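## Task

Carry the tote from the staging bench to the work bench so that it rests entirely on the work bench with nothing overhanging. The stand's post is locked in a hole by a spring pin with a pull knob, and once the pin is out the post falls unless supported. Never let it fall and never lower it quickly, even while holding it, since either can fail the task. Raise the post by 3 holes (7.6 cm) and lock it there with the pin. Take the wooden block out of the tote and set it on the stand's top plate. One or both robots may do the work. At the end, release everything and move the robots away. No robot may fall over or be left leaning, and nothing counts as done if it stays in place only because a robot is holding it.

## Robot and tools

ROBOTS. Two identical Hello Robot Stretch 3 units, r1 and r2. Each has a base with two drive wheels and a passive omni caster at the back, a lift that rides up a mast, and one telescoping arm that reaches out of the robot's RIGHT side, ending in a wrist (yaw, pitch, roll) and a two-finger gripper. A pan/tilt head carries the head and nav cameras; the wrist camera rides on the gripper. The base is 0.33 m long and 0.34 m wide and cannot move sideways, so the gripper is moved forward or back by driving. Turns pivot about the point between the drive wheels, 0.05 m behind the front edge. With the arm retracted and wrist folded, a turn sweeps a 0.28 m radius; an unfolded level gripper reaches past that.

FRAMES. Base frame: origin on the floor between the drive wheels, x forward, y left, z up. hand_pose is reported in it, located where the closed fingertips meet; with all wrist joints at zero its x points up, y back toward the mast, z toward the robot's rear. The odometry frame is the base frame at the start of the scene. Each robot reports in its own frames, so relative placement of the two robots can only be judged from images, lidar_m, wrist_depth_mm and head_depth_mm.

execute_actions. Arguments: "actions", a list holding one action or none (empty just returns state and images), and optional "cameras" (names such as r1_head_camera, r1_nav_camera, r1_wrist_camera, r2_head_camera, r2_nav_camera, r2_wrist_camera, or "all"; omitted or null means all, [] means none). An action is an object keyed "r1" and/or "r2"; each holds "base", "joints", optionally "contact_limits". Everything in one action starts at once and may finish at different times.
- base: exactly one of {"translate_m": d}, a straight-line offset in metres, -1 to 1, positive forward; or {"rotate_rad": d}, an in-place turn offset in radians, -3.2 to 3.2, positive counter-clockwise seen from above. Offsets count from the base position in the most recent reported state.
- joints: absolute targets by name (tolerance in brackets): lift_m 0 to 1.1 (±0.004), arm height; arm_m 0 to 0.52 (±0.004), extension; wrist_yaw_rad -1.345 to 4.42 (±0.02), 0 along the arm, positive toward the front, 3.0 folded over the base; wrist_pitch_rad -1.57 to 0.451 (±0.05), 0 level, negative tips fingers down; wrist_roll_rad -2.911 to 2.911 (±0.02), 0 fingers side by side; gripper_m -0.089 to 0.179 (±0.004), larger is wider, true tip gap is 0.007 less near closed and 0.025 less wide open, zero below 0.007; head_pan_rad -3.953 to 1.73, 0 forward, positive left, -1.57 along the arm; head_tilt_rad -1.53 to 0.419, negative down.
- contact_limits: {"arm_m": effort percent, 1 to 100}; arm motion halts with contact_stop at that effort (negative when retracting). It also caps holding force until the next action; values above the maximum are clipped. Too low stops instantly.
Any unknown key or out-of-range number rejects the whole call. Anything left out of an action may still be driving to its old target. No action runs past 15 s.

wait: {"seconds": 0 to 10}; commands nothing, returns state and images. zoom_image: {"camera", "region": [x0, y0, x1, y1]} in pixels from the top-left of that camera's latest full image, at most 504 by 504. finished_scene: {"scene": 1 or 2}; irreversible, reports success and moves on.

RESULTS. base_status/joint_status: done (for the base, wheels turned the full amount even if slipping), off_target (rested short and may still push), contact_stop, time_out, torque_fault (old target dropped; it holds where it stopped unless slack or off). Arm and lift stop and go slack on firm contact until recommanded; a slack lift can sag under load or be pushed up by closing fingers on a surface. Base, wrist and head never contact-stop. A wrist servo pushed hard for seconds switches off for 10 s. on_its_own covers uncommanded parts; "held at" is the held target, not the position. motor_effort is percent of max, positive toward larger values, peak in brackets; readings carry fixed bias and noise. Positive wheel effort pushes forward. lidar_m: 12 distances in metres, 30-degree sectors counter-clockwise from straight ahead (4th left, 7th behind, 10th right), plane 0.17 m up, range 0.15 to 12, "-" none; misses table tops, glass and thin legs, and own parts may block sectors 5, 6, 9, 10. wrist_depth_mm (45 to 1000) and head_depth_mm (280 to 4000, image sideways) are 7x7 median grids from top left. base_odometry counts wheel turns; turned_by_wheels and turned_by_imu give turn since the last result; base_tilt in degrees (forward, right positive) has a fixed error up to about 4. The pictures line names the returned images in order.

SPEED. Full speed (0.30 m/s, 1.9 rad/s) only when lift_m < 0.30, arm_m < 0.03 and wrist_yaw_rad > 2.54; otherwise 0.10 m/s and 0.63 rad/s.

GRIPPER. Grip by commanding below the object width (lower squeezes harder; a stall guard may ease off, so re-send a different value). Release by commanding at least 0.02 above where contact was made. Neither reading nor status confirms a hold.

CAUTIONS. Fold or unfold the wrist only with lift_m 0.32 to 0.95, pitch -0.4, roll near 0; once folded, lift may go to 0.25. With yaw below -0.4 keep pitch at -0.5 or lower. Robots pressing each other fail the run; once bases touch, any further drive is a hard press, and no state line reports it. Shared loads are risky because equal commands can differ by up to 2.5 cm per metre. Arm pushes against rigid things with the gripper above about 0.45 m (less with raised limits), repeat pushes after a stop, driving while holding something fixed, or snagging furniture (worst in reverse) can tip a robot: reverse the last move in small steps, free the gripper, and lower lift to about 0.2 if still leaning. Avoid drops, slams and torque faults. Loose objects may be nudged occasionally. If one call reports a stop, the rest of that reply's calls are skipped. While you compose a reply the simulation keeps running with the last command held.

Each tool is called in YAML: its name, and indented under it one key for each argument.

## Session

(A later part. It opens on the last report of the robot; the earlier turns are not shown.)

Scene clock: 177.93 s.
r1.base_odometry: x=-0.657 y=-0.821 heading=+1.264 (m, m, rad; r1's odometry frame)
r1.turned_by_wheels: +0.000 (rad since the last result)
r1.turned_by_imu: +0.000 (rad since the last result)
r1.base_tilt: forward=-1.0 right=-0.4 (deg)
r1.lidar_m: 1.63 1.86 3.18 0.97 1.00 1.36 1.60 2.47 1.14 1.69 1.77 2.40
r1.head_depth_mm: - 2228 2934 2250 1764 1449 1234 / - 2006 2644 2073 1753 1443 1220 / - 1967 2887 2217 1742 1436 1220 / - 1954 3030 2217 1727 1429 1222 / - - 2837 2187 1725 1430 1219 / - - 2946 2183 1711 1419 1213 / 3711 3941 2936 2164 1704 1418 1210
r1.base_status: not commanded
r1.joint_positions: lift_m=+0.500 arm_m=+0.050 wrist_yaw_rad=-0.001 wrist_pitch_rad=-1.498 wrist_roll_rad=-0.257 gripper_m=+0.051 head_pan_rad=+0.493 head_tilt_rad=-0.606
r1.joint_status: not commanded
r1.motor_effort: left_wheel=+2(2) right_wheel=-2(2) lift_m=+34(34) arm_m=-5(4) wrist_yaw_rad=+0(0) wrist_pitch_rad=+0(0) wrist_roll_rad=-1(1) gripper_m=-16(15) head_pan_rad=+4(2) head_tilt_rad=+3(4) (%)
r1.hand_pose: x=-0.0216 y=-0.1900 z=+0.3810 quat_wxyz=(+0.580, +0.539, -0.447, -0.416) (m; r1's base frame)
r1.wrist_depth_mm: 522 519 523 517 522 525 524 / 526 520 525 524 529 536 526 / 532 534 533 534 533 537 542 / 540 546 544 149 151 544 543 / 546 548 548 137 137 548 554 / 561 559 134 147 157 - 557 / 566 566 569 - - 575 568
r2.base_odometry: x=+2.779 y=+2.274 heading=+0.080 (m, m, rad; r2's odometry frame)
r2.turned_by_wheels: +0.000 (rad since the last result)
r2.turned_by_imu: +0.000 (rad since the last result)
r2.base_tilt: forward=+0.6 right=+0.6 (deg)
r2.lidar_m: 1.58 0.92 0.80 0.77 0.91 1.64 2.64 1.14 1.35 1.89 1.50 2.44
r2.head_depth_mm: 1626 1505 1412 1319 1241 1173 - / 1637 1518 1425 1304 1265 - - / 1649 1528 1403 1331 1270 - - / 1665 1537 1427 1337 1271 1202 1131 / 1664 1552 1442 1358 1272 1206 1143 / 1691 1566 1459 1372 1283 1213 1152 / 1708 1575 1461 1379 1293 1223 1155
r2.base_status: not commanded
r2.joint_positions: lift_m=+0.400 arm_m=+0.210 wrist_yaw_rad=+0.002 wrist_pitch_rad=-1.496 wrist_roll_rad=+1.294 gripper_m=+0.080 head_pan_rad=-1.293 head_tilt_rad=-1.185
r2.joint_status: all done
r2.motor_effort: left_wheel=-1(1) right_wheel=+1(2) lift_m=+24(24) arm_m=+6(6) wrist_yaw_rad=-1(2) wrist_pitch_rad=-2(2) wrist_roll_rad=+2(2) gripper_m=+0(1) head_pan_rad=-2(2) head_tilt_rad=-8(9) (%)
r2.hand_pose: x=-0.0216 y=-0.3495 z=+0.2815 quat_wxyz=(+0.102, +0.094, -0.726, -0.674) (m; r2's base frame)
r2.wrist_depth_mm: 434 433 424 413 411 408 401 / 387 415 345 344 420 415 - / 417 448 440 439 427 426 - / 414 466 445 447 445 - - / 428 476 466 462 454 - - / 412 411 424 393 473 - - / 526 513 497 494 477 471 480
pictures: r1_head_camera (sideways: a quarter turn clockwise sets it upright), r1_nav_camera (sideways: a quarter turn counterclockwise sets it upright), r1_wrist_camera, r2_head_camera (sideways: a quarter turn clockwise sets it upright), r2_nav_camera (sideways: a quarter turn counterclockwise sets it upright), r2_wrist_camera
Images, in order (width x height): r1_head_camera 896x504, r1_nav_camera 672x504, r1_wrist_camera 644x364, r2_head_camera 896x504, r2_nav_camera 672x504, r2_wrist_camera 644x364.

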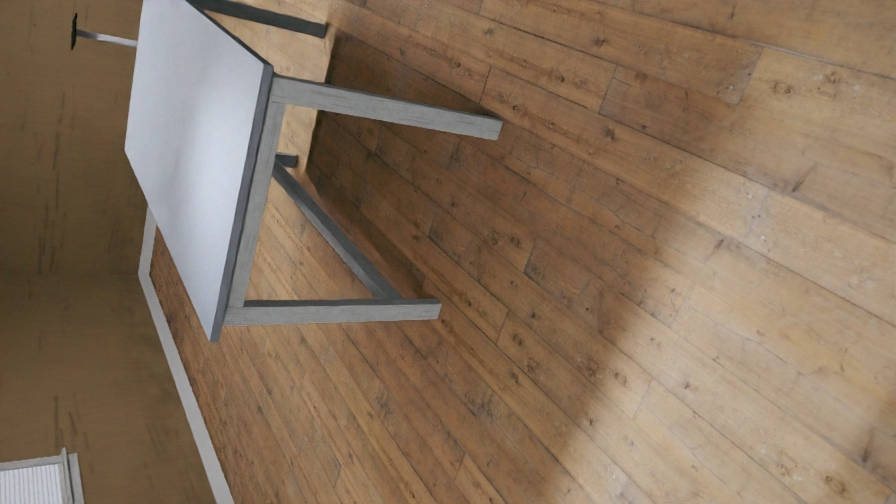

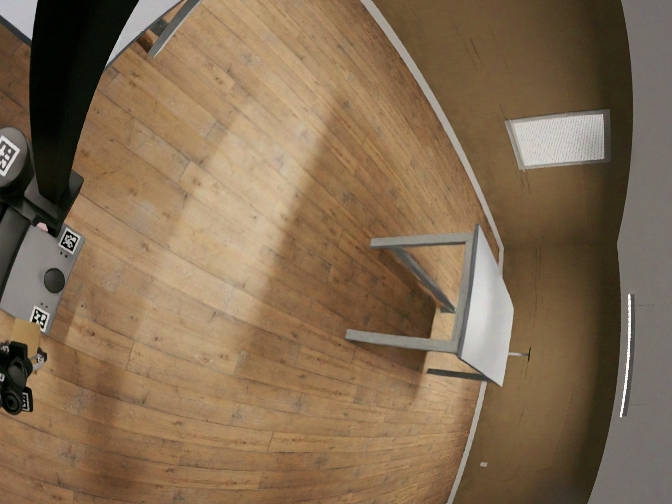

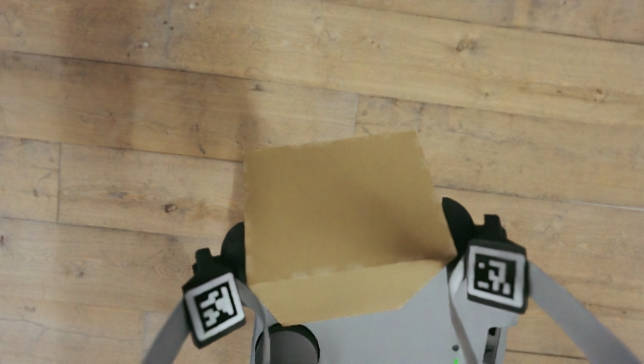

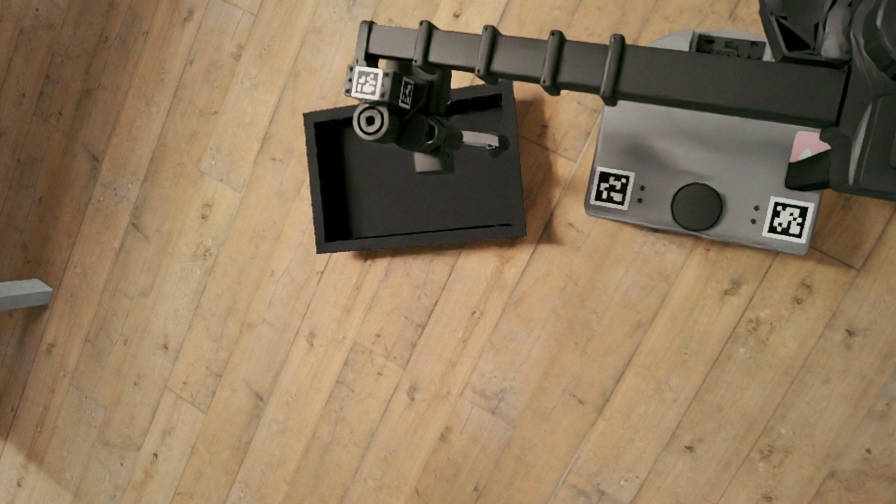

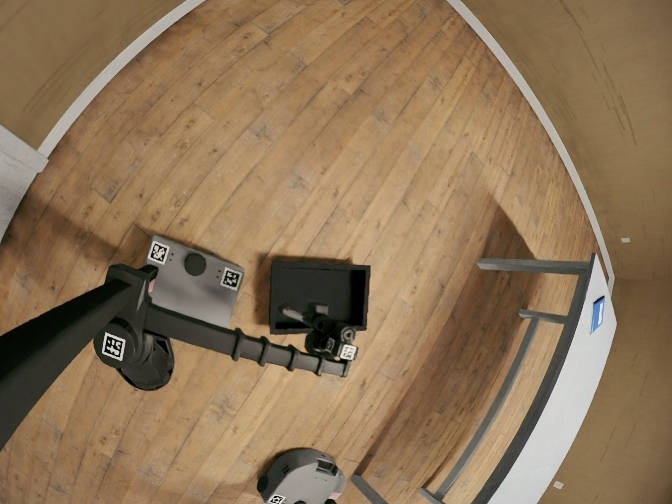

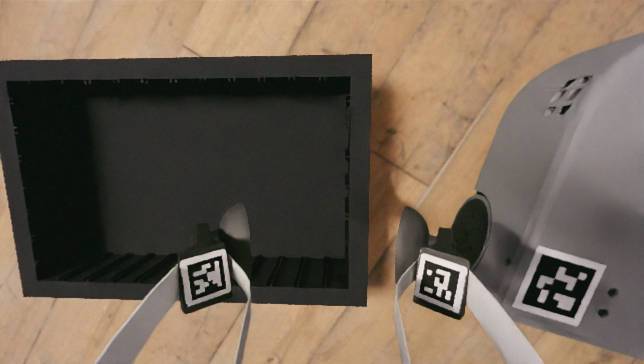

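execute_actions:
  actions:
    - {"r2":{"base":{"translate_m":0.06},"joints":{"arm_m":0.20}},"r1":{"base":{"rotate_rad":0.95},"joints":{"head_pan_rad":-0.3}}}
  cameras: []

execute_actions:
  actions:
    - {"r2":{"joints":{"lift_m":0.165}},"r1":{"base":{"translate_m":1.0}}}
  cameras: ["r2_wrist_camera","r1_nav_camera"]

Scene clock: 180.63 s.
r1.base_odometry: x=-0.657 y=-0.821 heading=+2.214 (m, m, rad; r1's odometry frame)
r1.turned_by_wheels: +0.950 (rad since the last result)
r1.turned_by_imu: +0.938 (rad since the last result)
r1.base_tilt: forward=-1.0 right=-0.3 (deg)
r1.lidar_m: 3.30 1.03 0.35 1.24 3.17 2.77 1.19 1.70 1.73 2.19 3.03 1.62
r1.head_depth_mm: - 2034 2781 2079 1764 1444 1230 / - 2003 2780 2224 1750 1445 1228 / - - 2908 2216 1744 1437 1226 / - - 3017 2199 1736 1431 1221 / 3932 - 2989 2185 1723 1420 1213 / 3539 3824 2989 2164 1710 1425 1215 / 3215 3479 2938 2172 1701 1411 1201
r1.base_status: done
r1.joint_positions: lift_m=+0.500 arm_m=+0.050 wrist_yaw_rad=-0.001 wrist_pitch_rad=-1.498 wrist_roll_rad=-0.257 gripper_m=+0.051 head_pan_rad=-0.293 head_tilt_rad=-0.606
r1.joint_status: all done
r1.motor_effort: left_wheel=-1(5) right_wheel=+1(6) lift_m=+34(34) arm_m=-4(5) wrist_yaw_rad=+1(2) wrist_pitch_rad=+0(0) wrist_roll_rad=-1(2) gripper_m=-15(15) head_pan_rad=-3(38) head_tilt_rad=+3(3) (%)
r1.hand_pose: x=-0.0216 y=-0.1900 z=+0.3810 quat_wxyz=(+0.580, +0.539, -0.447, -0.416) (m; r1's base frame)
r1.wrist_depth_mm: 522 516 522 517 513 519 519 / 528 525 529 523 526 529 528 / 535 534 536 536 534 542 533 / 540 548 542 149 151 545 545 / 550 548 541 137 137 553 556 / 558 559 134 147 157 - 561 / 566 566 568 - - 574 573
r2.base_odometry: x=+2.839 y=+2.279 heading=+0.080 (m, m, rad; r2's odometry frame)
r2.turned_by_wheels: +0.000 (rad since the last result)
r2.turned_by_imu: +0.000 (rad since the last result)
r2.base_tilt: forward=+0.5 right=+0.6 (deg)
r2.lidar_m: 1.54 0.90 0.79 0.76 0.89 1.61 2.70 1.14 1.39 1.91 1.48 2.38
r2.head_depth_mm: 1617 1501 1416 1311 1239 1175 - / 1624 1517 1429 1311 1258 - - / 1644 1535 1393 1325 1262 - - / 1650 1545 1433 1348 1266 1202 1123 / 1676 1559 1452 1353 1282 1204 1145 / 1689 1559 1462 1363 1286 1211 1149 / 1705 1586 1473 1377 1289 1224 1154
r2.base_status: done
r2.joint_positions: lift_m=+0.400 arm_m=+0.200 wrist_yaw_rad=+0.002 wrist_pitch_rad=-1.496 wrist_roll_rad=+1.295 gripper_m=+0.080 head_pan_rad=-1.293 head_tilt_rad=-1.185
r2.joint_status: all done
r2.motor_effort: left_wheel=-1(4) right_wheel=+1(6) lift_m=+23(24) arm_m=-5(5) wrist_yaw_rad=-2(1) wrist_pitch_rad=-2(1) wrist_roll_rad=+2(2) gripper_m=+0(0) head_pan_rad=-2(1) head_tilt_rad=-8(9) (%)
r2.hand_pose: x=-0.0216 y=-0.3402 z=+0.2815 quat_wxyz=(+0.102, +0.094, -0.726, -0.674) (m; r2's base frame)
r2.wrist_depth_mm: 361 363 362 366 415 407 398 / 410 437 433 426 410 411 - / 407 456 445 439 433 429 - / 416 463 453 449 437 - - / 399 423 429 384 450 - - / 505 492 485 481 475 - - / 522 502 500 490 479 475 466
pictures: none
No camera images: the call's "cameras" was empty. Leave "cameras" out to get every camera's image.

Scene clock: 191.63 s.
r1.base_odometry: x=-1.257 y=-0.021 heading=+2.214 (m, m, rad; r1's odometry frame)
r1.turned_by_wheels: +0.000 (rad since the last result)
r1.turned_by_imu: +0.004 (rad since the last result)
r1.base_tilt: forward=-0.8 right=-0.5 (deg)
r1.lidar_m: 2.43 2.25 2.28 2.88 3.76 0.85 2.01 2.51 2.54 1.08 1.21 1.01
r1.head_depth_mm: - - 3083 2090 1352 1423 1233 / - - 3089 2231 1748 1441 1226 / 3780 - 3037 2209 1743 1443 1222 / 3273 3682 3015 2203 1738 1438 1217 / 2855 3220 2968 2200 1726 1421 1210 / 2592 2849 2922 2181 1714 1419 1207 / 2353 2553 2700 2171 1714 1412 1203
r1.base_status: done
r1.joint_positions: lift_m=+0.500 arm_m=+0.050 wrist_yaw_rad=-0.001 wrist_pitch_rad=-1.498 wrist_roll_rad=-0.257 gripper_m=+0.051 head_pan_rad=-0.293 head_tilt_rad=-0.606
r1.joint_status: not commanded
r1.motor_effort: left_wheel=-1(4) right_wheel=+1(7) lift_m=+34(34) arm_m=-4(5) wrist_yaw_rad=+1(0) wrist_pitch_rad=+0(0) wrist_roll_rad=-1(1) gripper_m=-16(16) head_pan_rad=-3(3) head_tilt_rad=+3(3) (%)
r1.hand_pose: x=-0.0216 y=-0.1900 z=+0.3810 quat_wxyz=(+0.580, +0.539, -0.447, -0.416) (m; r1's base frame)
r1.wrist_depth_mm: 520 517 523 522 522 519 525 / 527 529 527 530 529 527 532 / 534 533 533 530 541 539 535 / 541 543 541 150 151 544 551 / 547 544 547 137 137 550 558 / 556 560 134 146 157 - 557 / 569 568 570 - - 573 569
r2.base_odometry: x=+2.839 y=+2.279 heading=+0.080 (m, m, rad; r2's odometry frame)
r2.turned_by_wheels: +0.000 (rad since the last result)
r2.turned_by_imu: -0.001 (rad since the last result)
r2.base_tilt: forward=+0.5 right=+0.7 (deg)
r2.lidar_m: 1.54 0.91 0.78 0.76 0.89 1.61 2.70 2.19 1.39 1.91 1.48 2.38
r2.head_depth_mm: 1612 1503 1410 1313 1248 1179 - / 1632 1519 1397 1337 1258 - - / 1647 1527 1392 1329 1270 - - / 1645 1538 1438 1345 1265 1201 1126 / 1670 1559 1445 1356 1272 1202 1141 / 1688 1556 1456 1362 1291 1216 1148 / 1702 1575 1473 1374 1298 1220 1155
r2.base_status: not commanded
r2.joint_positions: lift_m=+0.165 arm_m=+0.200 wrist_yaw_rad=+0.002 wrist_pitch_rad=-1.507 wrist_roll_rad=+1.295 gripper_m=+0.080 head_pan_rad=-1.293 head_tilt_rad=-1.187
r2.joint_status: all done
r2.motor_effort: left_wheel=-1(1) right_wheel=+2(4) lift_m=+23(25) arm_m=-3(5) wrist_yaw_rad=-2(1) wrist_pitch_rad=+3(12) wrist_roll_rad=+2(2) gripper_m=-1(3) head_pan_rad=-1(1) head_tilt_rad=-8(10) (%)
r2.hand_pose: x=-0.0216 y=-0.3372 z=+0.0466 quat_wxyz=(+0.101, +0.095, -0.722, -0.678) (m; r2's base frame)
r2.wrist_depth_mm: 197 194 192 190 108 188 184 / 204 199 197 194 111 192 190 / 208 205 201 199 196 196 194 / 214 211 208 204 202 201 199 / 220 218 213 210 119 206 204 / 225 221 220 215 123 212 209 / 190 192 195 178 223 220 -
pictures: r1_nav_camera (sideways: a quarter turn counterclockwise sets it upright), r2_wrist_camera
Images, in order (width x height): r1_nav_camera 672x504, r2_wrist_camera 644x364.

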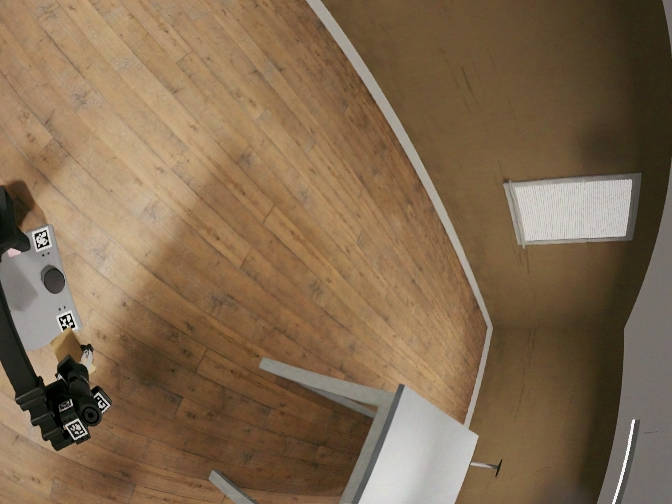

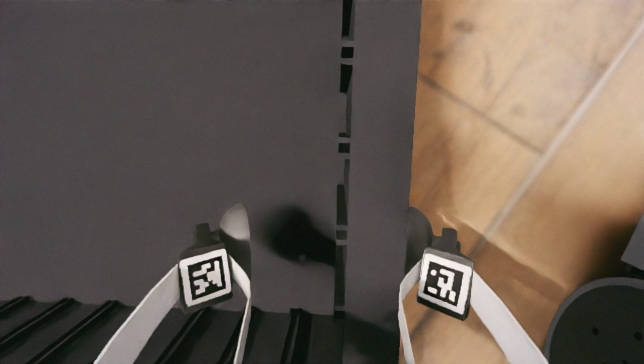

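execute_actions:
  actions:
    - {"r2":{"base":{"translate_m":0.04},"joints":{"arm_m":0.19}},"r1":{"base":{"rotate_rad":-0.6}}}
  cameras: []

execute_actions:
  actions:
    - {"r2":{"joints":{"gripper_m":-0.038}},"r1":{"base":{"translate_m":0.5}}}
  cameras: ["r2_wrist_camera","r1_nav_camera"]

Scene clock: 193.90 s.
r1.base_odometry: x=-1.257 y=-0.021 heading=+1.614 (m, m, rad; r1's odometry frame)
r1.turned_by_wheels: -0.600 (rad since the last result)
r1.turned_by_imu: -0.591 (rad since the last result)
r1.base_tilt: forward=-0.9 right=-0.3 (deg)
r1.lidar_m: 1.01 2.51 2.26 2.26 2.74 0.76 0.85 2.05 2.51 2.52 3.05 1.08
r1.head_depth_mm: - - 1267 2007 1461 1445 1232 / - 2006 1252 2076 1747 1441 1228 / - 1992 1243 2067 1741 1439 1225 / - 1952 1233 2044 1738 1431 1218 / - - 1228 1251 1575 1427 1213 / - - 2944 2098 1720 1418 1212 / - - 2928 2170 1707 1416 1205
r1.base_status: done
r1.joint_positions: lift_m=+0.500 arm_m=+0.050 wrist_yaw_rad=-0.001 wrist_pitch_rad=-1.498 wrist_roll_rad=-0.257 gripper_m=+0.051 head_pan_rad=-0.293 head_tilt_rad=-0.606
r1.joint_status: not commanded
r1.motor_effort: left_wheel=+2(6) right_wheel=-3(6) lift_m=+34(34) arm_m=-4(4) wrist_yaw_rad=+1(0) wrist_pitch_rad=+0(1) wrist_roll_rad=-1(1) gripper_m=-15(16) head_pan_rad=-2(3) head_tilt_rad=+3(3) (%)
r1.hand_pose: x=-0.0216 y=-0.1900 z=+0.3810 quat_wxyz=(+0.580, +0.539, -0.447, -0.416) (m; r1's base frame)
r1.wrist_depth_mm: 519 518 520 519 516 523 524 / 521 531 525 525 527 529 528 / 534 533 532 536 533 535 530 / 541 534 541 149 151 543 542 / 548 547 543 138 137 554 553 / 551 555 134 146 158 - 558 / 568 571 564 - - 571 572
r2.base_odometry: x=+2.879 y=+2.282 heading=+0.080 (m, m, rad; r2's odometry frame)
r2.turned_by_wheels: +0.000 (rad since the last result)
r2.turned_by_imu: +0.000 (rad since the last result)
r2.base_tilt: forward=+0.6 right=+0.5 (deg)
r2.lidar_m: 1.53 0.89 0.77 0.76 0.88 1.59 2.73 2.22 1.42 1.48 1.48 2.34
r2.head_depth_mm: 1610 1499 1404 1303 1246 1180 - / 1625 1518 1398 1343 1249 - - / 1634 1532 1400 1343 1271 - - / 1632 1529 1433 1338 1268 1201 1131 / 1671 1556 1442 1355 1279 1205 1139 / 1684 1563 1460 1368 1288 1213 1141 / 1695 1575 1472 1378 1299 1222 1155
r2.base_status: done
r2.joint_positions: lift_m=+0.165 arm_m=+0.190 wrist_yaw_rad=+0.002 wrist_pitch_rad=-1.500 wrist_roll_rad=+1.295 gripper_m=+0.080 head_pan_rad=-1.293 head_tilt_rad=-1.187
r2.joint_status: all done
r2.motor_effort: left_wheel=+0(3) right_wheel=+2(6) lift_m=+24(24) arm_m=-5(7) wrist_yaw_rad=-1(2) wrist_pitch_rad=+0(4) wrist_roll_rad=+2(2) gripper_m=-1(1) head_pan_rad=-1(2) head_tilt_rad=-7(7) (%)
r2.hand_pose: x=-0.0216 y=-0.3291 z=+0.0465 quat_wxyz=(+0.101, +0.094, -0.724, -0.675) (m; r2's base frame)
r2.wrist_depth_mm: 197 195 194 189 108 187 184 / 202 199 199 193 111 191 188 / 210 207 204 199 195 196 193 / 214 211 209 204 201 201 197 / 219 216 212 210 119 207 204 / 172 175 168 159 122 210 208 / 135 133 135 129 219 218 -
pictures: none
No camera images: the call's "cameras" was empty. Leave "cameras" out to get every camera's image.

Scene clock: 199.90 s.
r1.base_odometry: x=-1.278 y=+0.479 heading=+1.614 (m, m, rad; r1's odometry frame)
r1.turned_by_wheels: +0.000 (rad since the last result)
r1.turned_by_imu: +0.002 (rad since the last result)
r1.base_tilt: forward=-0.9 right=-0.4 (deg)
r1.lidar_m: 0.53 2.33 2.09 2.10 2.53 1.21 1.34 2.51 2.68 2.69 0.78 0.53
r1.head_depth_mm: 3865 - 1265 920 720 1414 1235 / 3903 - 1251 914 719 1441 1229 / 3859 - 1248 907 717 1439 1223 / 3902 - 1234 898 732 1326 1169 / 3994 - 2985 2102 778 1388 1191 / 3912 - 2976 2179 1715 1411 1212 / 3971 - 2930 2167 1715 1409 1204
r1.base_status: done
r1.joint_positions: lift_m=+0.500 arm_m=+0.050 wrist_yaw_rad=-0.001 wrist_pitch_rad=-1.498 wrist_roll_rad=-0.257 gripper_m=+0.051 head_pan_rad=-0.293 head_tilt_rad=-0.606
r1.joint_status: not commanded
r1.motor_effort: left_wheel=+2(5) right_wheel=-2(3) lift_m=+34(34) arm_m=-4(4) wrist_yaw_rad=+0(0) wrist_pitch_rad=+0(0) wrist_roll_rad=-1(1) gripper_m=-16(15) head_pan_rad=-4(4) head_tilt_rad=+3(3) (%)
r1.hand_pose: x=-0.0216 y=-0.1900 z=+0.3810 quat_wxyz=(+0.580, +0.539, -0.447, -0.416) (m; r1's base frame)
r1.wrist_depth_mm: 521 514 518 520 521 520 522 / 526 526 529 527 528 529 530 / 525 532 534 530 534 535 535 / 538 540 537 149 151 548 544 / 545 549 550 138 137 549 561 / 560 556 134 147 157 - 561 / 562 566 564 - - 569 571
r2.base_odometry: x=+2.879 y=+2.282 heading=+0.080 (m, m, rad; r2's odometry frame)
r2.turned_by_wheels: +0.000 (rad since the last result)
r2.turned_by_imu: -0.001 (rad since the last result)
r2.base_tilt: forward=+0.4 right=+0.5 (deg)
r2.lidar_m: 1.52 0.89 0.77 0.76 0.88 1.58 2.73 2.67 1.42 1.48 1.48 2.34
r2.head_depth_mm: 1618 1497 1402 1305 1247 1178 - / 1635 1515 1384 1353 1262 - - / 1647 1529 1408 1348 1274 - - / 1640 1543 1438 1349 1266 1207 1124 / 1674 1550 1444 1351 1272 1206 1140 / 1692 1568 1458 1362 1282 1214 1144 / 1700 1574 1462 1374 1294 1217 1152
r2.base_status: not commanded
r2.joint_positions: lift_m=+0.165 arm_m=+0.190 wrist_yaw_rad=+0.000 wrist_pitch_rad=-1.492 wrist_roll_rad=+1.303 gripper_m=-0.031 head_pan_rad=-1.293 head_tilt_rad=-1.187
r2.joint_status: gripper_m off_target (ended at -0.031, target -0.038)
r2.on_its_own: gripper_m is held at -0.032, not at your -0.038, by its stall guard, which is not easing now
r2.motor_effort: left_wheel=-1(1) right_wheel=+1(1) lift_m=+25(24) arm_m=-4(5) wrist_yaw_rad=+1(1) wrist_pitch_rad=-4(3) wrist_roll_rad=+0(2) gripper_m=-22(98) head_pan_rad=-1(1) head_tilt_rad=-7(8) (%)
r2.hand_pose: x=-0.0216 y=-0.3311 z=+0.0464 quat_wxyz=(+0.098, +0.090, -0.727, -0.673) (m; r2's base frame)
r2.wrist_depth_mm: 199 195 193 109 188 187 184 / 206 202 198 111 194 189 187 / 210 208 204 114 199 197 192 / 216 212 210 117 203 201 197 / 221 218 215 120 208 206 202 / 173 174 177 123 214 211 206 / 136 135 137 127 221 217 -
pictures: r1_nav_camera (sideways: a quarter turn counterclockwise sets it upright), r2_wrist_camera
Images, in order (width x height): r1_nav_camera 672x504, r2_wrist_camera 644x364.

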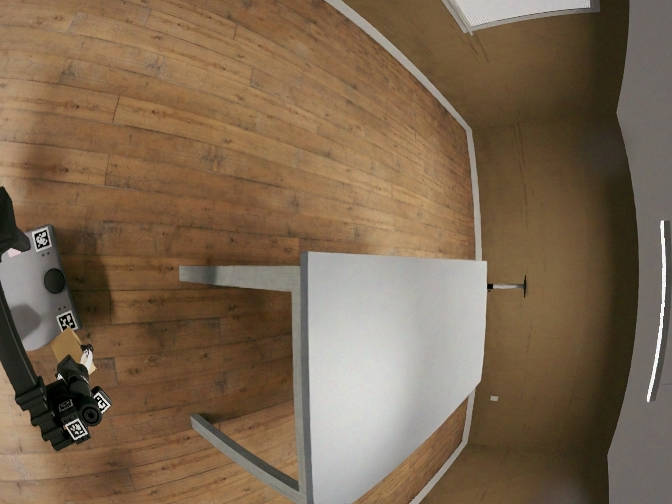

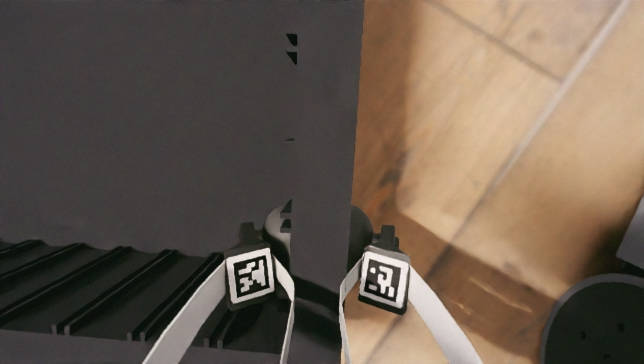

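execute_actions:
  actions:
    - {"r2":{"joints":{"gripper_m":0.06}},"r1":{"base":{"rotate_rad":0.6}}}
  cameras: []

execute_actions:
  actions:
    - {"r2":{"base":{"translate_m":-0.13}},"r1":{"base":{"translate_m":0.6}}}
  cameras: []

execute_actions:
  actions:
    - {"r2":{"joints":{"gripper_m":-0.034}},"r1":{"base":{"rotate_rad":-0.9},"joints":{"head_pan_rad":0}}}
  cameras: ["r2_wrist_camera","r1_nav_camera"]

Scene clock: 202.00 s.
r1.base_odometry: x=-1.278 y=+0.479 heading=+2.214 (m, m, rad; r1's odometry frame)
r1.turned_by_wheels: +0.600 (rad since the last result)
r1.turned_by_imu: +0.592 (rad since the last result)
r1.base_tilt: forward=-0.9 right=-0.4 (deg)
r1.lidar_m: 2.25 2.09 2.12 2.68 4.21 1.35 2.51 2.67 2.70 0.79 0.53 3.40
r1.head_depth_mm: - - 3100 2248 1743 1344 857 / - - 3052 2237 1742 1441 1223 / 3486 3900 3073 2219 1751 1441 1221 / 3039 3375 3001 2201 1737 1436 1220 / 2676 2963 2989 2190 1721 1427 1221 / 2405 2626 2767 2167 1714 1419 1207 / 2174 2346 2536 2171 1702 1418 1211
r1.base_status: done
r1.joint_positions: lift_m=+0.500 arm_m=+0.050 wrist_yaw_rad=-0.001 wrist_pitch_rad=-1.498 wrist_roll_rad=-0.257 gripper_m=+0.051 head_pan_rad=-0.293 head_tilt_rad=-0.606
r1.joint_status: not commanded
r1.motor_effort: left_wheel=-1(5) right_wheel=+2(6) lift_m=+34(34) arm_m=-4(4) wrist_yaw_rad=+1(1) wrist_pitch_rad=-1(0) wrist_roll_rad=-1(1) gripper_m=-15(16) head_pan_rad=-3(3) head_tilt_rad=+3(3) (%)
r1.hand_pose: x=-0.0216 y=-0.1900 z=+0.3810 quat_wxyz=(+0.580, +0.539, -0.447, -0.416) (m; r1's base frame)
r1.wrist_depth_mm: 519 516 523 518 521 523 522 / 527 526 529 530 529 533 530 / 536 534 536 532 535 534 537 / 541 543 540 149 151 547 545 / 548 547 548 138 137 548 555 / 557 557 134 147 157 - 562 / 564 564 578 - - 568 575
r2.base_odometry: x=+2.879 y=+2.282 heading=+0.080 (m, m, rad; r2's odometry frame)
r2.turned_by_wheels: +0.000 (rad since the last result)
r2.turned_by_imu: +0.000 (rad since the last result)
r2.base_tilt: forward=+0.5 right=+0.5 (deg)
r2.lidar_m: 1.52 0.89 0.77 0.76 0.88 1.59 2.74 2.66 1.42 1.47 1.48 2.34
r2.head_depth_mm: 1612 1502 1402 1307 1244 1179 - / 1624 1521 1386 1347 1259 - - / 1646 1526 1413 1342 1272 - - / 1636 1531 1431 1347 1268 1204 1122 / 1662 1544 1442 1355 1275 1207 1139 / 1685 1559 1456 1369 1286 1214 1148 / 1692 1574 1474 1372 1297 1220 1154
r2.base_status: not commanded
r2.joint_positions: lift_m=+0.165 arm_m=+0.190 wrist_yaw_rad=+0.000 wrist_pitch_rad=-1.494 wrist_roll_rad=+1.303 gripper_m=+0.060 head_pan_rad=-1.293 head_tilt_rad=-1.187
r2.joint_status: all done
r2.motor_effort: left_wheel=-1(0) right_wheel=+2(1) lift_m=+25(24) arm_m=-4(5) wrist_yaw_rad=+1(0) wrist_pitch_rad=-3(5) wrist_roll_rad=+0(1) gripper_m=+0(83) head_pan_rad=-2(4) head_tilt_rad=-8(8) (%)
r2.hand_pose: x=-0.0216 y=-0.3308 z=+0.0464 quat_wxyz=(+0.098, +0.091, -0.727, -0.673) (m; r2's base frame)
r2.wrist_depth_mm: 199 197 194 109 189 185 182 / 204 202 198 111 194 191 187 / 210 206 205 115 199 196 192 / 216 213 208 118 204 200 195 / 220 218 214 121 207 205 201 / 173 177 - 124 218 211 208 / 135 134 136 128 222 217 -
pictures: none
No camera images: the call's "cameras" was empty. Leave "cameras" out to get every camera's image.

Scene clock: 209.00 s.
r1.base_odometry: x=-1.638 y=+0.959 heading=+2.214 (m, m, rad; r1's odometry frame)
r1.turned_by_wheels: +0.000 (rad since the last result)
r1.turned_by_imu: +0.002 (rad since the last result)
r1.base_tilt: forward=-0.9 right=-0.5 (deg)
r1.lidar_m: 1.74 1.61 1.63 2.06 2.97 1.62 3.14 3.14 0.45 0.55 1.18 2.62
r1.head_depth_mm: 3642 3984 3106 2242 1762 1448 1230 / 3154 3673 3075 2246 1759 1450 1226 / 2688 3059 3049 2205 1747 1437 1223 / 2317 2605 2788 2212 1742 1436 1217 / 2049 2251 2519 2176 1732 1424 1211 / 1832 1999 2220 2185 1719 1416 1206 / 1662 1810 1974 2087 1704 1419 1207
r1.base_status: done
r1.joint_positions: lift_m=+0.500 arm_m=+0.050 wrist_yaw_rad=-0.001 wrist_pitch_rad=-1.498 wrist_roll_rad=-0.257 gripper_m=+0.051 head_pan_rad=-0.293 head_tilt_rad=-0.606
r1.joint_status: not commanded
r1.motor_effort: left_wheel=-1(3) right_wheel=+1(7) lift_m=+34(34) arm_m=-4(4) wrist_yaw_rad=+1(0) wrist_pitch_rad=+0(0) wrist_roll_rad=-1(1) gripper_m=-15(15) head_pan_rad=-3(4) head_tilt_rad=+3(4) (%)
r1.hand_pose: x=-0.0216 y=-0.1900 z=+0.3810 quat_wxyz=(+0.580, +0.539, -0.447, -0.416) (m; r1's base frame)
r1.wrist_depth_mm: 513 518 517 517 516 514 525 / 529 528 526 531 527 528 526 / 532 532 533 525 534 543 541 / 539 540 541 149 151 540 546 / 543 542 549 138 137 552 557 / 559 555 134 146 157 - 562 / 563 559 560 - - 564 563
r2.base_odometry: x=+2.750 y=+2.272 heading=+0.080 (m, m, rad; r2's odometry frame)
r2.turned_by_wheels: +0.000 (rad since the last result)
r2.turned_by_imu: +0.000 (rad since the last result)
r2.base_tilt: forward=+0.5 right=+0.5 (deg)
r2.lidar_m: 1.59 0.93 0.81 0.78 0.92 1.66 2.61 2.97 1.34 1.88 1.51 2.47
r2.head_depth_mm: 1610 1508 1406 1320 1244 1174 - / 1627 1509 1414 1341 1256 - - / 1650 1527 1407 1345 1275 - - / 1656 1530 1428 1340 1271 1202 1130 / 1648 1546 1448 1352 1279 1209 1137 / 1684 1566 1460 1370 1281 1210 1141 / 1703 1569 1473 1378 1290 1225 1160
r2.base_status: done
r2.joint_positions: lift_m=+0.165 arm_m=+0.190 wrist_yaw_rad=+0.000 wrist_pitch_rad=-1.494 wrist_roll_rad=+1.302 gripper_m=+0.060 head_pan_rad=-1.293 head_tilt_rad=-1.187
r2.joint_status: not commanded
r2.motor_effort: left_wheel=+0(6) right_wheel=+0(3) lift_m=+25(25) arm_m=-4(4) wrist_yaw_rad=+1(0) wrist_pitch_rad=-3(3) wrist_roll_rad=-1(1) gripper_m=-1(1) head_pan_rad=-2(1) head_tilt_rad=-8(8) (%)
r2.hand_pose: x=-0.0216 y=-0.3307 z=+0.0464 quat_wxyz=(+0.098, +0.091, -0.727, -0.674) (m; r2's base frame)
r2.wrist_depth_mm: 199 198 111 192 189 187 183 / 205 201 113 197 194 190 188 / 210 206 117 201 199 195 194 / 217 213 209 205 204 200 197 / 223 219 213 210 209 206 202 / 229 226 220 124 217 210 207 / 236 231 226 128 220 216 -
pictures: none
No camera images: the call's "cameras" was empty. Leave "cameras" out to get every camera's image.

Scene clock: 211.40 s.
r1.base_odometry: x=-1.638 y=+0.959 heading=+1.314 (m, m, rad; r1's odometry frame)
r1.turned_by_wheels: -0.900 (rad since the last result)
r1.turned_by_imu: -0.887 (rad since the last result)
r1.base_tilt: forward=-1.0 right=-0.4 (deg)
r1.lidar_m: 2.95 2.21 1.66 1.61 1.69 2.38 1.62 1.89 3.14 1.08 0.45 0.63
r1.head_depth_mm: 3571 3928 1426 2243 1719 1353 1204 / 3556 3938 2910 2065 1709 1441 1225 / 3601 3961 3040 2207 1757 1436 1221 / 3580 3951 3007 2202 1734 1432 1215 / 3634 3958 2984 2197 1725 1425 1215 / 3593 3959 2979 2189 1713 1423 1208 / 3630 3951 2947 2163 1707 1414 1203
r1.base_status: done
r1.joint_positions: lift_m=+0.500 arm_m=+0.050 wrist_yaw_rad=-0.001 wrist_pitch_rad=-1.498 wrist_roll_rad=-0.257 gripper_m=+0.051 head_pan_rad=-0.007 head_tilt_rad=-0.606
r1.joint_status: all done
r1.motor_effort: left_wheel=+2(6) right_wheel=-2(6) lift_m=+34(34) arm_m=-4(4) wrist_yaw_rad=+1(1) wrist_pitch_rad=+0(0) wrist_roll_rad=-1(1) gripper_m=-16(15) head_pan_rad=+4(25) head_tilt_rad=+3(3) (%)
r1.hand_pose: x=-0.0216 y=-0.1901 z=+0.3810 quat_wxyz=(+0.580, +0.539, -0.447, -0.416) (m; r1's base frame)
r1.wrist_depth_mm: 517 521 521 522 526 526 519 / 522 523 529 522 529 530 532 / 532 535 534 531 532 536 539 / 544 539 540 149 151 540 542 / 550 544 542 137 137 555 550 / 557 557 134 147 157 - 560 / 567 560 567 - - 565 567
r2.base_odometry: x=+2.750 y=+2.272 heading=+0.080 (m, m, rad; r2's odometry frame)
r2.turned_by_wheels: +0.000 (rad since the last result)
r2.turned_by_imu: +0.000 (rad since the last result)
r2.base_tilt: forward=+0.6 right=+0.6 (deg)
r2.lidar_m: 1.60 0.93 0.81 0.78 0.92 1.67 2.61 2.97 1.33 1.89 1.51 2.47
r2.head_depth_mm: 1619 1511 1403 1320 1242 1180 - / 1629 1513 1399 1336 1259 - - / 1634 1528 1391 1345 1269 - - / 1653 1531 1433 1335 1268 1205 1128 / 1661 1551 1450 1356 1278 1207 1140 / 1691 1568 1448 1372 1285 1217 1144 / 1704 1573 1473 1372 1284 1224 1148
r2.base_status: not commanded
r2.joint_positions: lift_m=+0.165 arm_m=+0.190 wrist_yaw_rad=+0.003 wrist_pitch_rad=-1.490 wrist_roll_rad=+1.292 gripper_m=-0.030 head_pan_rad=-1.293 head_tilt_rad=-1.187
r2.joint_status: gripper_m off_target (ended at -0.030, target -0.034)
r2.motor_effort: left_wheel=+0(0) right_wheel=+0(0) lift_m=+25(24) arm_m=-4(5) wrist_yaw_rad=-3(3) wrist_pitch_rad=-4(5) wrist_roll_rad=+3(3) gripper_m=-23(100) head_pan_rad=-3(2) head_tilt_rad=-7(8) (%)
r2.hand_pose: x=-0.0216 y=-0.3316 z=+0.0464 quat_wxyz=(+0.103, +0.095, -0.727, -0.672) (m; r2's base frame)
r2.wrist_depth_mm: 199 196 193 191 189 186 183 / 206 201 197 194 194 190 187 / 212 207 203 199 199 196 190 / 216 214 210 117 204 200 197 / 224 219 214 120 208 205 201 / 227 226 223 123 212 210 205 / 234 231 222 127 223 216 -
pictures: r1_nav_camera (sideways: a quarter turn counterclockwise sets it upright), r2_wrist_camera
Images, in order (width x height): r1_nav_camera 672x504, r2_wrist_camera 644x364.

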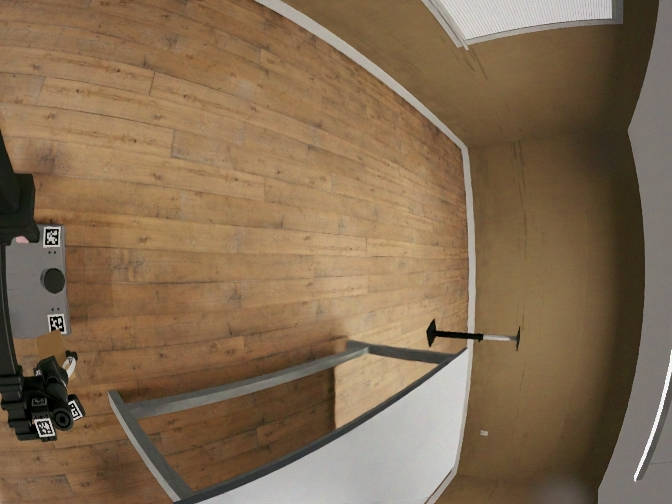

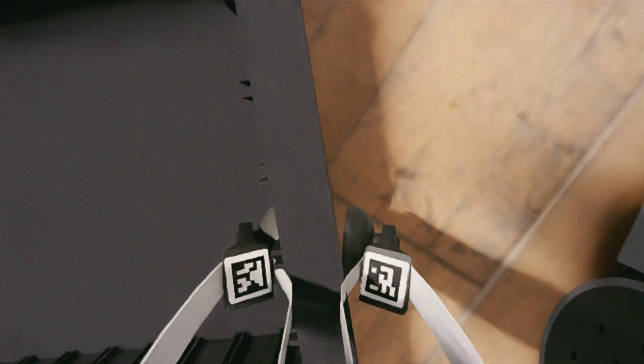

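Lift tote; r1 drives on and raises the block.

execute_actions:
  actions:
    - {"r2":{"joints":{"lift_m":1.1,"head_pan_rad":-1.57,"head_tilt_rad":-0.6}},"r1":{"base":{"translate_m":1.0},"joints":{"lift_m":1.1}}}
  cameras: ["r2_wrist_camera","r2_nav_camera","r1_nav_camera"]

Scene clock: 222.90 s.
r1.base_odometry: x=-1.384 y=+1.926 heading=+1.314 (m, m, rad; r1's odometry frame)
r1.turned_by_wheels: +0.000 (rad since the last result)
r1.turned_by_imu: +0.004 (rad since the last result)
r1.base_tilt: forward=-0.9 right=-0.4 (deg)
r1.lidar_m: 3.18 2.16 1.62 1.57 1.65 2.33 2.60 0.64 0.48 0.47 0.49 0.69
r1.head_depth_mm: 2711 2946 2903 2220 1756 1444 1224 / 2723 3000 3064 2235 1759 1439 1227 / 2734 3012 3060 2226 1749 1436 1223 / 2720 3016 3016 2209 1736 1435 1221 / 2739 3073 2955 2179 1718 1420 1213 / 2740 3065 2957 2176 1720 1421 1212 / 2755 3085 2937 2154 1706 1416 1204
r1.base_status: done
r1.joint_positions: lift_m=+1.100 arm_m=+0.050 wrist_yaw_rad=-0.001 wrist_pitch_rad=-1.498 wrist_roll_rad=-0.257 gripper_m=+0.051 head_pan_rad=-0.007 head_tilt_rad=-0.606
r1.joint_status: all done
r1.motor_effort: left_wheel=+1(6) right_wheel=-2(4) lift_m=+34(37) arm_m=-4(3) wrist_yaw_rad=+1(1) wrist_pitch_rad=-1(0) wrist_roll_rad=-1(1) gripper_m=-15(15) head_pan_rad=+4(3) head_tilt_rad=+4(3) (%)
r1.hand_pose: x=-0.0216 y=-0.1901 z=+0.9810 quat_wxyz=(+0.580, +0.539, -0.447, -0.416) (m; r1's base frame)
r1.wrist_depth_mm: - - - - - - - / - - - - - - - / - - - - - - - / - - - 149 151 - - / - - - 138 137 - - / - - 134 147 179 - - / - - - - - - -
r2.base_odometry: x=+2.750 y=+2.272 heading=+0.080 (m, m, rad; r2's odometry frame)
r2.turned_by_wheels: +0.000 (rad since the last result)
r2.turned_by_imu: -0.001 (rad since the last result)
r2.base_tilt: forward=+0.4 right=+0.6 (deg)
r2.lidar_m: 1.60 0.93 0.81 0.78 0.92 1.66 2.61 2.98 1.34 1.88 1.52 2.46
r2.head_depth_mm: - 1435 2076 2034 421 1347 1191 / - 1470 2337 2044 410 1341 1203 / - - - - 395 1347 1218 / 3666 1666 - 2095 388 1336 1228 / 3713 1690 2344 2122 522 1432 1235 / 3827 1741 2634 2088 1736 1451 1240 / 3863 - 1618 2143 1755 1463 1248
r2.base_status: not commanded
r2.joint_positions: lift_m=+1.100 arm_m=+0.190 wrist_yaw_rad=+0.001 wrist_pitch_rad=-1.520 wrist_roll_rad=+1.300 gripper_m=-0.030 head_pan_rad=-1.563 head_tilt_rad=-0.606
r2.joint_status: all done
r2.motor_effort: left_wheel=+0(0) right_wheel=+1(1) lift_m=+32(32) arm_m=-4(4) wrist_yaw_rad=+0(3) wrist_pitch_rad=+10(10) wrist_roll_rad=+0(3) gripper_m=-19(23) head_pan_rad=-1(16) head_tilt_rad=+3(43) (%)
r2.hand_pose: x=-0.0216 y=-0.3239 z=+0.9813 quat_wxyz=(+0.098, +0.093, -0.718, -0.683) (m; r2's base frame)
r2.wrist_depth_mm: 360 294 277 142 - - - / 386 385 303 140 - - - / 390 399 304 140 199 - - / 388 396 299 170 212 - - / 381 394 306 134 - - - / 337 291 303 133 - - - / - 226 203 139 - - -
pictures: r1_nav_camera (sideways: a quarter turn counterclockwise sets it upright), r2_nav_camera (sideways: a quarter turn counterclockwise sets it upright), r2_wrist_camera
Images, in order (width x height): r1_nav_camera 672x504, r2_nav_camera 672x504, r2_wrist_camera 644x364.

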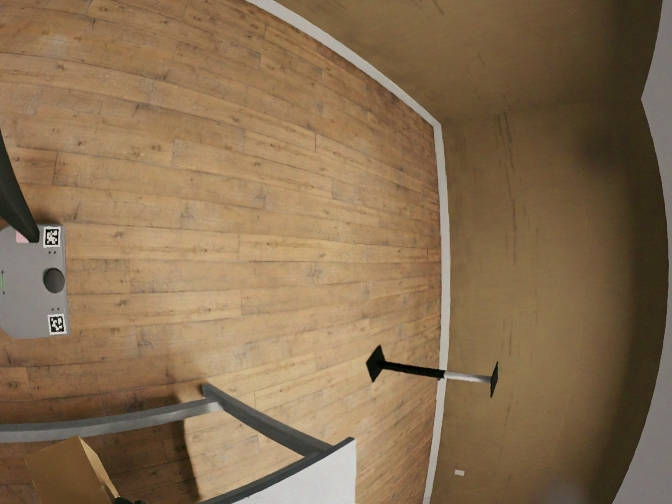

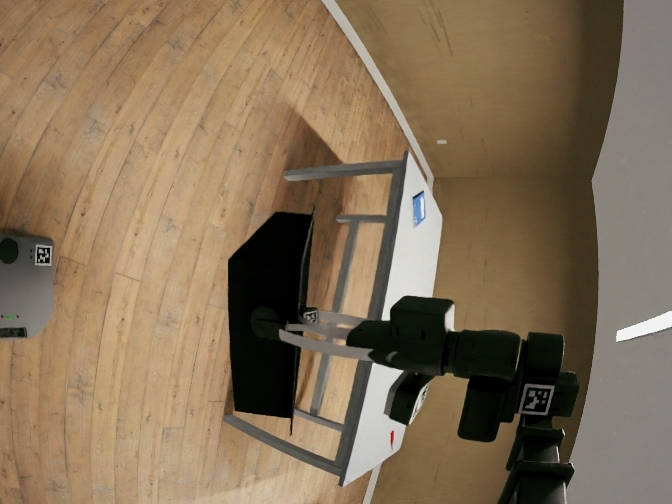

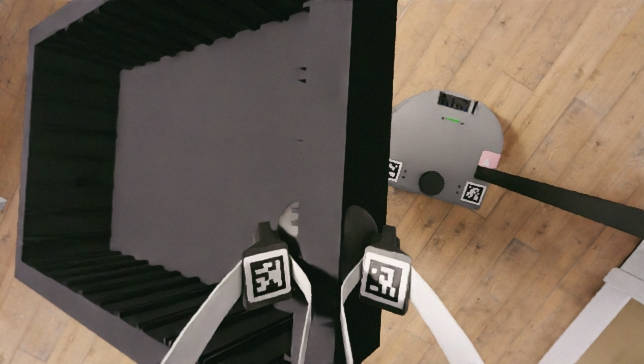

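execute_actions:
  actions:
    - {"r2":{"base":{"translate_m":-1.0},"joints":{"wrist_pitch_rad":-1.1,"arm_m":0.1}},"r1":{"base":{"translate_m":1.0},"joints":{"head_pan_rad":-0.8,"head_tilt_rad":-0.3}}}
  cameras: ["r1_nav_camera"]

execute_actions:
  actions:
    - {"r2":{"base":{"translate_m":-1.0}}}
  cameras: ["r2_nav_camera","r1_head_camera"]

Scene clock: 234.50 s.
r1.base_odometry: x=-1.129 y=+2.893 heading=+1.314 (m, m, rad; r1's odometry frame)
r1.turned_by_wheels: +0.000 (rad since the last result)
r1.turned_by_imu: +0.004 (rad since the last result)
r1.base_tilt: forward=-0.9 right=-0.3 (deg)
r1.lidar_m: 2.19 2.10 1.57 1.54 1.61 2.27 1.73 0.69 0.61 3.23 3.00 1.14
r1.head_depth_mm: 3144 3291 3401 3511 2620 1905 1504 / 3226 3459 3684 3767 2596 1896 1498 / 2901 3104 3349 3481 2582 1890 1496 / 2623 2790 2974 3225 2568 1885 1484 / 2415 2562 2707 2813 2414 1732 1426 / 2215 2323 2467 2574 2546 1870 1477 / 2062 2151 2270 2390 2432 1868 1478
r1.base_status: done
r1.joint_positions: lift_m=+1.100 arm_m=+0.050 wrist_yaw_rad=-0.001 wrist_pitch_rad=-1.498 wrist_roll_rad=-0.257 gripper_m=+0.051 head_pan_rad=-0.793 head_tilt_rad=-0.310
r1.joint_status: all done
r1.motor_effort: left_wheel=+1(6) right_wheel=-2(3) lift_m=+34(34) arm_m=-4(4) wrist_yaw_rad=+1(1) wrist_pitch_rad=+0(0) wrist_roll_rad=-1(1) gripper_m=-15(16) head_pan_rad=-4(39) head_tilt_rad=+6(31) (%)
r1.hand_pose: x=-0.0216 y=-0.1901 z=+0.9810 quat_wxyz=(+0.580, +0.539, -0.447, -0.416) (m; r1's base frame)
r1.wrist_depth_mm: - - - - - - 600 / - - - - - 985 - / - - - - - - - / - - - 149 151 - - / - - - 137 137 - - / - - 134 146 179 - - / - - - - - - -
r2.base_odometry: x=+1.753 y=+2.192 heading=+0.080 (m, m, rad; r2's odometry frame)
r2.turned_by_wheels: +0.000 (rad since the last result)
r2.turned_by_imu: +0.001 (rad since the last result)
r2.base_tilt: forward=+0.6 right=+0.5 (deg)
r2.lidar_m: 2.12 1.22 1.05 1.08 1.26 2.23 2.92 1.64 3.71 1.04 1.88 2.08
r2.head_depth_mm: - - - 539 426 1380 1193 / - - - 616 414 1393 1195 / - - - - 392 1370 1212 / 3377 1656 1367 - 387 1359 1223 / 3435 1688 1202 730 469 1435 1236 / 3564 1740 1230 2036 1744 1465 1242 / 3635 1808 1266 2212 1771 1461 1255
r2.base_status: done
r2.joint_positions: lift_m=+1.100 arm_m=+0.100 wrist_yaw_rad=+0.001 wrist_pitch_rad=-1.150 wrist_roll_rad=+1.300 gripper_m=-0.030 head_pan_rad=-1.563 head_tilt_rad=-0.606
r2.joint_status: wrist_pitch_rad off_target (ended at -1.150, target -1.100); the others done
r2.motor_effort: left_wheel=+0(5) right_wheel=+1(3) lift_m=+32(32) arm_m=-5(7) wrist_yaw_rad=+0(1) wrist_pitch_rad=+24(30) wrist_roll_rad=+0(1) gripper_m=-21(23) head_pan_rad=-3(3) head_tilt_rad=+3(3) (%)
r2.hand_pose: x=-0.0215 y=-0.3277 z=+0.9946 quat_wxyz=(+0.114, +0.073, -0.831, -0.539) (m; r2's base frame)
r2.wrist_depth_mm: - 315 281 174 - - 917 / - 414 343 147 - - 957 / 675 437 335 145 - - 898 / 674 430 332 167 - - - / 750 433 339 137 - - - / - 307 316 140 - - 988 / - 275 201 143 - - 978
pictures: r1_nav_camera (sideways: a quarter turn counterclockwise sets it upright)
Images, in order (width x height): r1_nav_camera 672x504.

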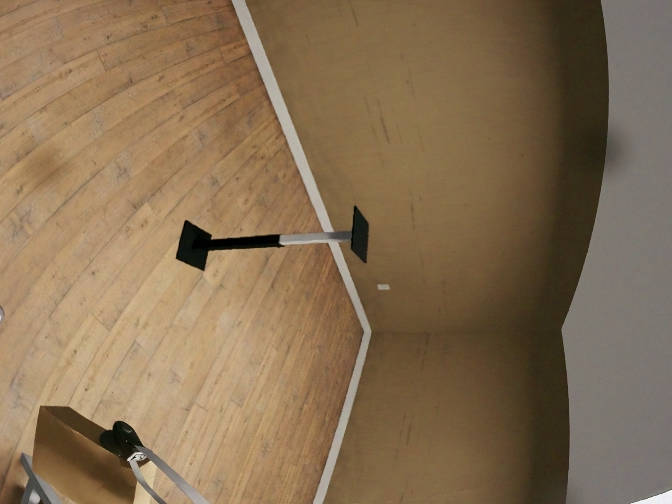

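Scene clock: 245.73 s.
r1.base_odometry: x=-1.129 y=+2.893 heading=+1.314 (m, m, rad; r1's odometry frame)
r1.turned_by_wheels: +0.000 (rad since the last result)
r1.turned_by_imu: +0.003 (rad since the last result)
r1.base_tilt: forward=-0.9 right=-0.3 (deg)
r1.lidar_m: 2.19 2.09 1.57 1.53 1.61 2.28 1.73 0.69 0.61 3.23 3.01 1.14
r1.head_depth_mm: 3132 3271 3413 3532 2595 1905 1503 / 3197 3436 3640 3781 2601 1906 1493 / 2874 3125 3374 3491 2580 1885 1495 / 2618 2807 2995 3161 2585 1888 1480 / 2415 2547 2716 2796 2423 1740 1427 / 2212 2329 2453 2598 2540 1858 1471 / 2055 2153 2262 2400 2419 1856 1467
r1.base_status: not commanded
r1.joint_positions: lift_m=+1.100 arm_m=+0.050 wrist_yaw_rad=-0.001 wrist_pitch_rad=-1.498 wrist_roll_rad=-0.257 gripper_m=+0.051 head_pan_rad=-0.793 head_tilt_rad=-0.310
r1.joint_status: not commanded
r1.motor_effort: left_wheel=+2(2) right_wheel=-2(2) lift_m=+34(34) arm_m=-4(4) wrist_yaw_rad=+1(1) wrist_pitch_rad=+0(0) wrist_roll_rad=-1(1) gripper_m=-15(16) head_pan_rad=-4(2) head_tilt_rad=+6(5) (%)
r1.hand_pose: x=-0.0216 y=-0.1901 z=+0.9810 quat_wxyz=(+0.580, +0.539, -0.447, -0.416) (m; r1's base frame)
r1.wrist_depth_mm: - - - - - - 602 / - - - - - 999 - / - - - - - - - / - - - 149 151 - - / - - - 138 137 - - / - - 134 146 179 - - / - - - - - - -
r2.base_odometry: x=+0.756 y=+2.112 heading=+0.080 (m, m, rad; r2's odometry frame)
r2.turned_by_wheels: +0.000 (rad since the last result)
r2.turned_by_imu: +0.001 (rad since the last result)
r2.base_tilt: forward=+0.4 right=+0.6 (deg)
r2.lidar_m: 2.64 1.55 1.36 1.35 1.59 2.80 1.92 0.79 0.78 3.44 1.91 1.54
r2.head_depth_mm: - - - 538 427 1383 1191 / - - - 617 413 1397 1203 / - - - - 393 1373 1211 / 3143 3508 3021 - 387 1360 1220 / 3209 3554 2844 729 470 1431 1240 / 3282 3682 2893 2037 1750 1448 1242 / 3386 3761 2940 2200 1753 1470 1254
r2.base_status: done
r2.joint_positions: lift_m=+1.100 arm_m=+0.100 wrist_yaw_rad=+0.001 wrist_pitch_rad=-1.150 wrist_roll_rad=+1.300 gripper_m=-0.030 head_pan_rad=-1.563 head_tilt_rad=-0.606
r2.joint_status: not commanded
r2.motor_effort: left_wheel=-1(5) right_wheel=+2(3) lift_m=+32(32) arm_m=-5(5) wrist_yaw_rad=-1(0) wrist_pitch_rad=+24(23) wrist_roll_rad=+0(0) gripper_m=-22(21) head_pan_rad=-3(2) head_tilt_rad=+4(3) (%)
r2.hand_pose: x=-0.0215 y=-0.3277 z=+0.9946 quat_wxyz=(+0.114, +0.073, -0.831, -0.539) (m; r2's base frame)
r2.wrist_depth_mm: - 318 280 173 - - 938 / - 417 345 146 - - 938 / - 434 334 146 - - 916 / - 424 331 168 - - - / - 426 338 136 - - - / - 306 317 140 - - 988 / - - 202 143 - - 955
pictures: r1_head_camera (sideways: a quarter turn clockwise sets it upright), r2_nav_camera (sideways: a quarter turn counterclockwise sets it upright)
Images, in order (width x height): r1_head_camera 896x504, r2_nav_camera 672x504.

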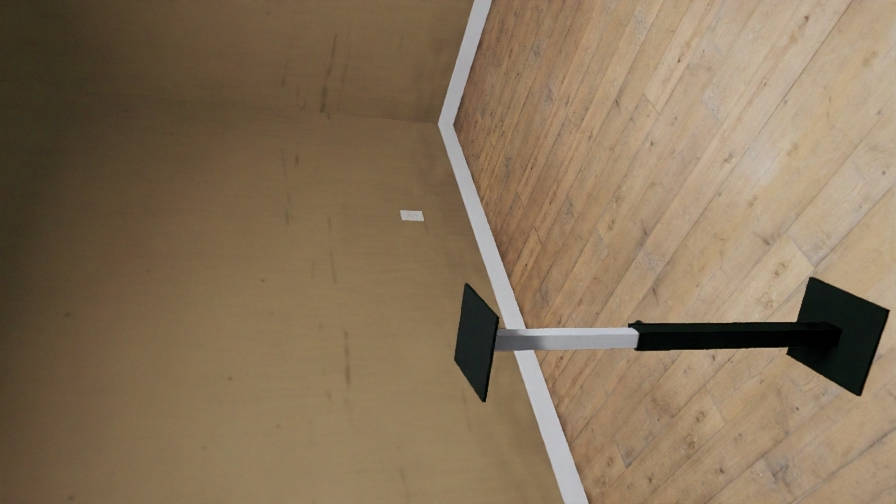

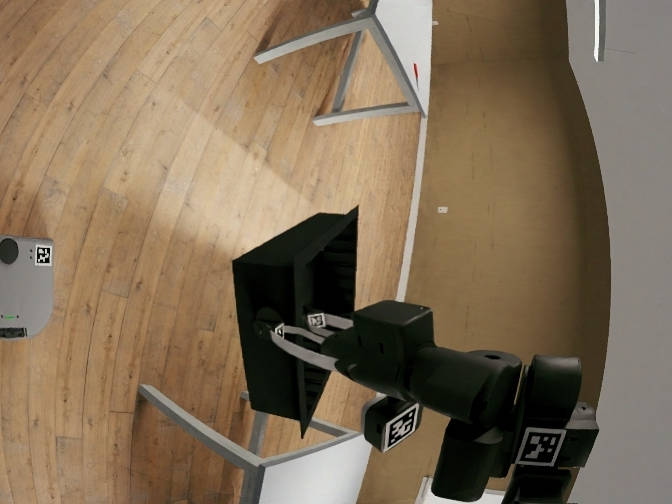

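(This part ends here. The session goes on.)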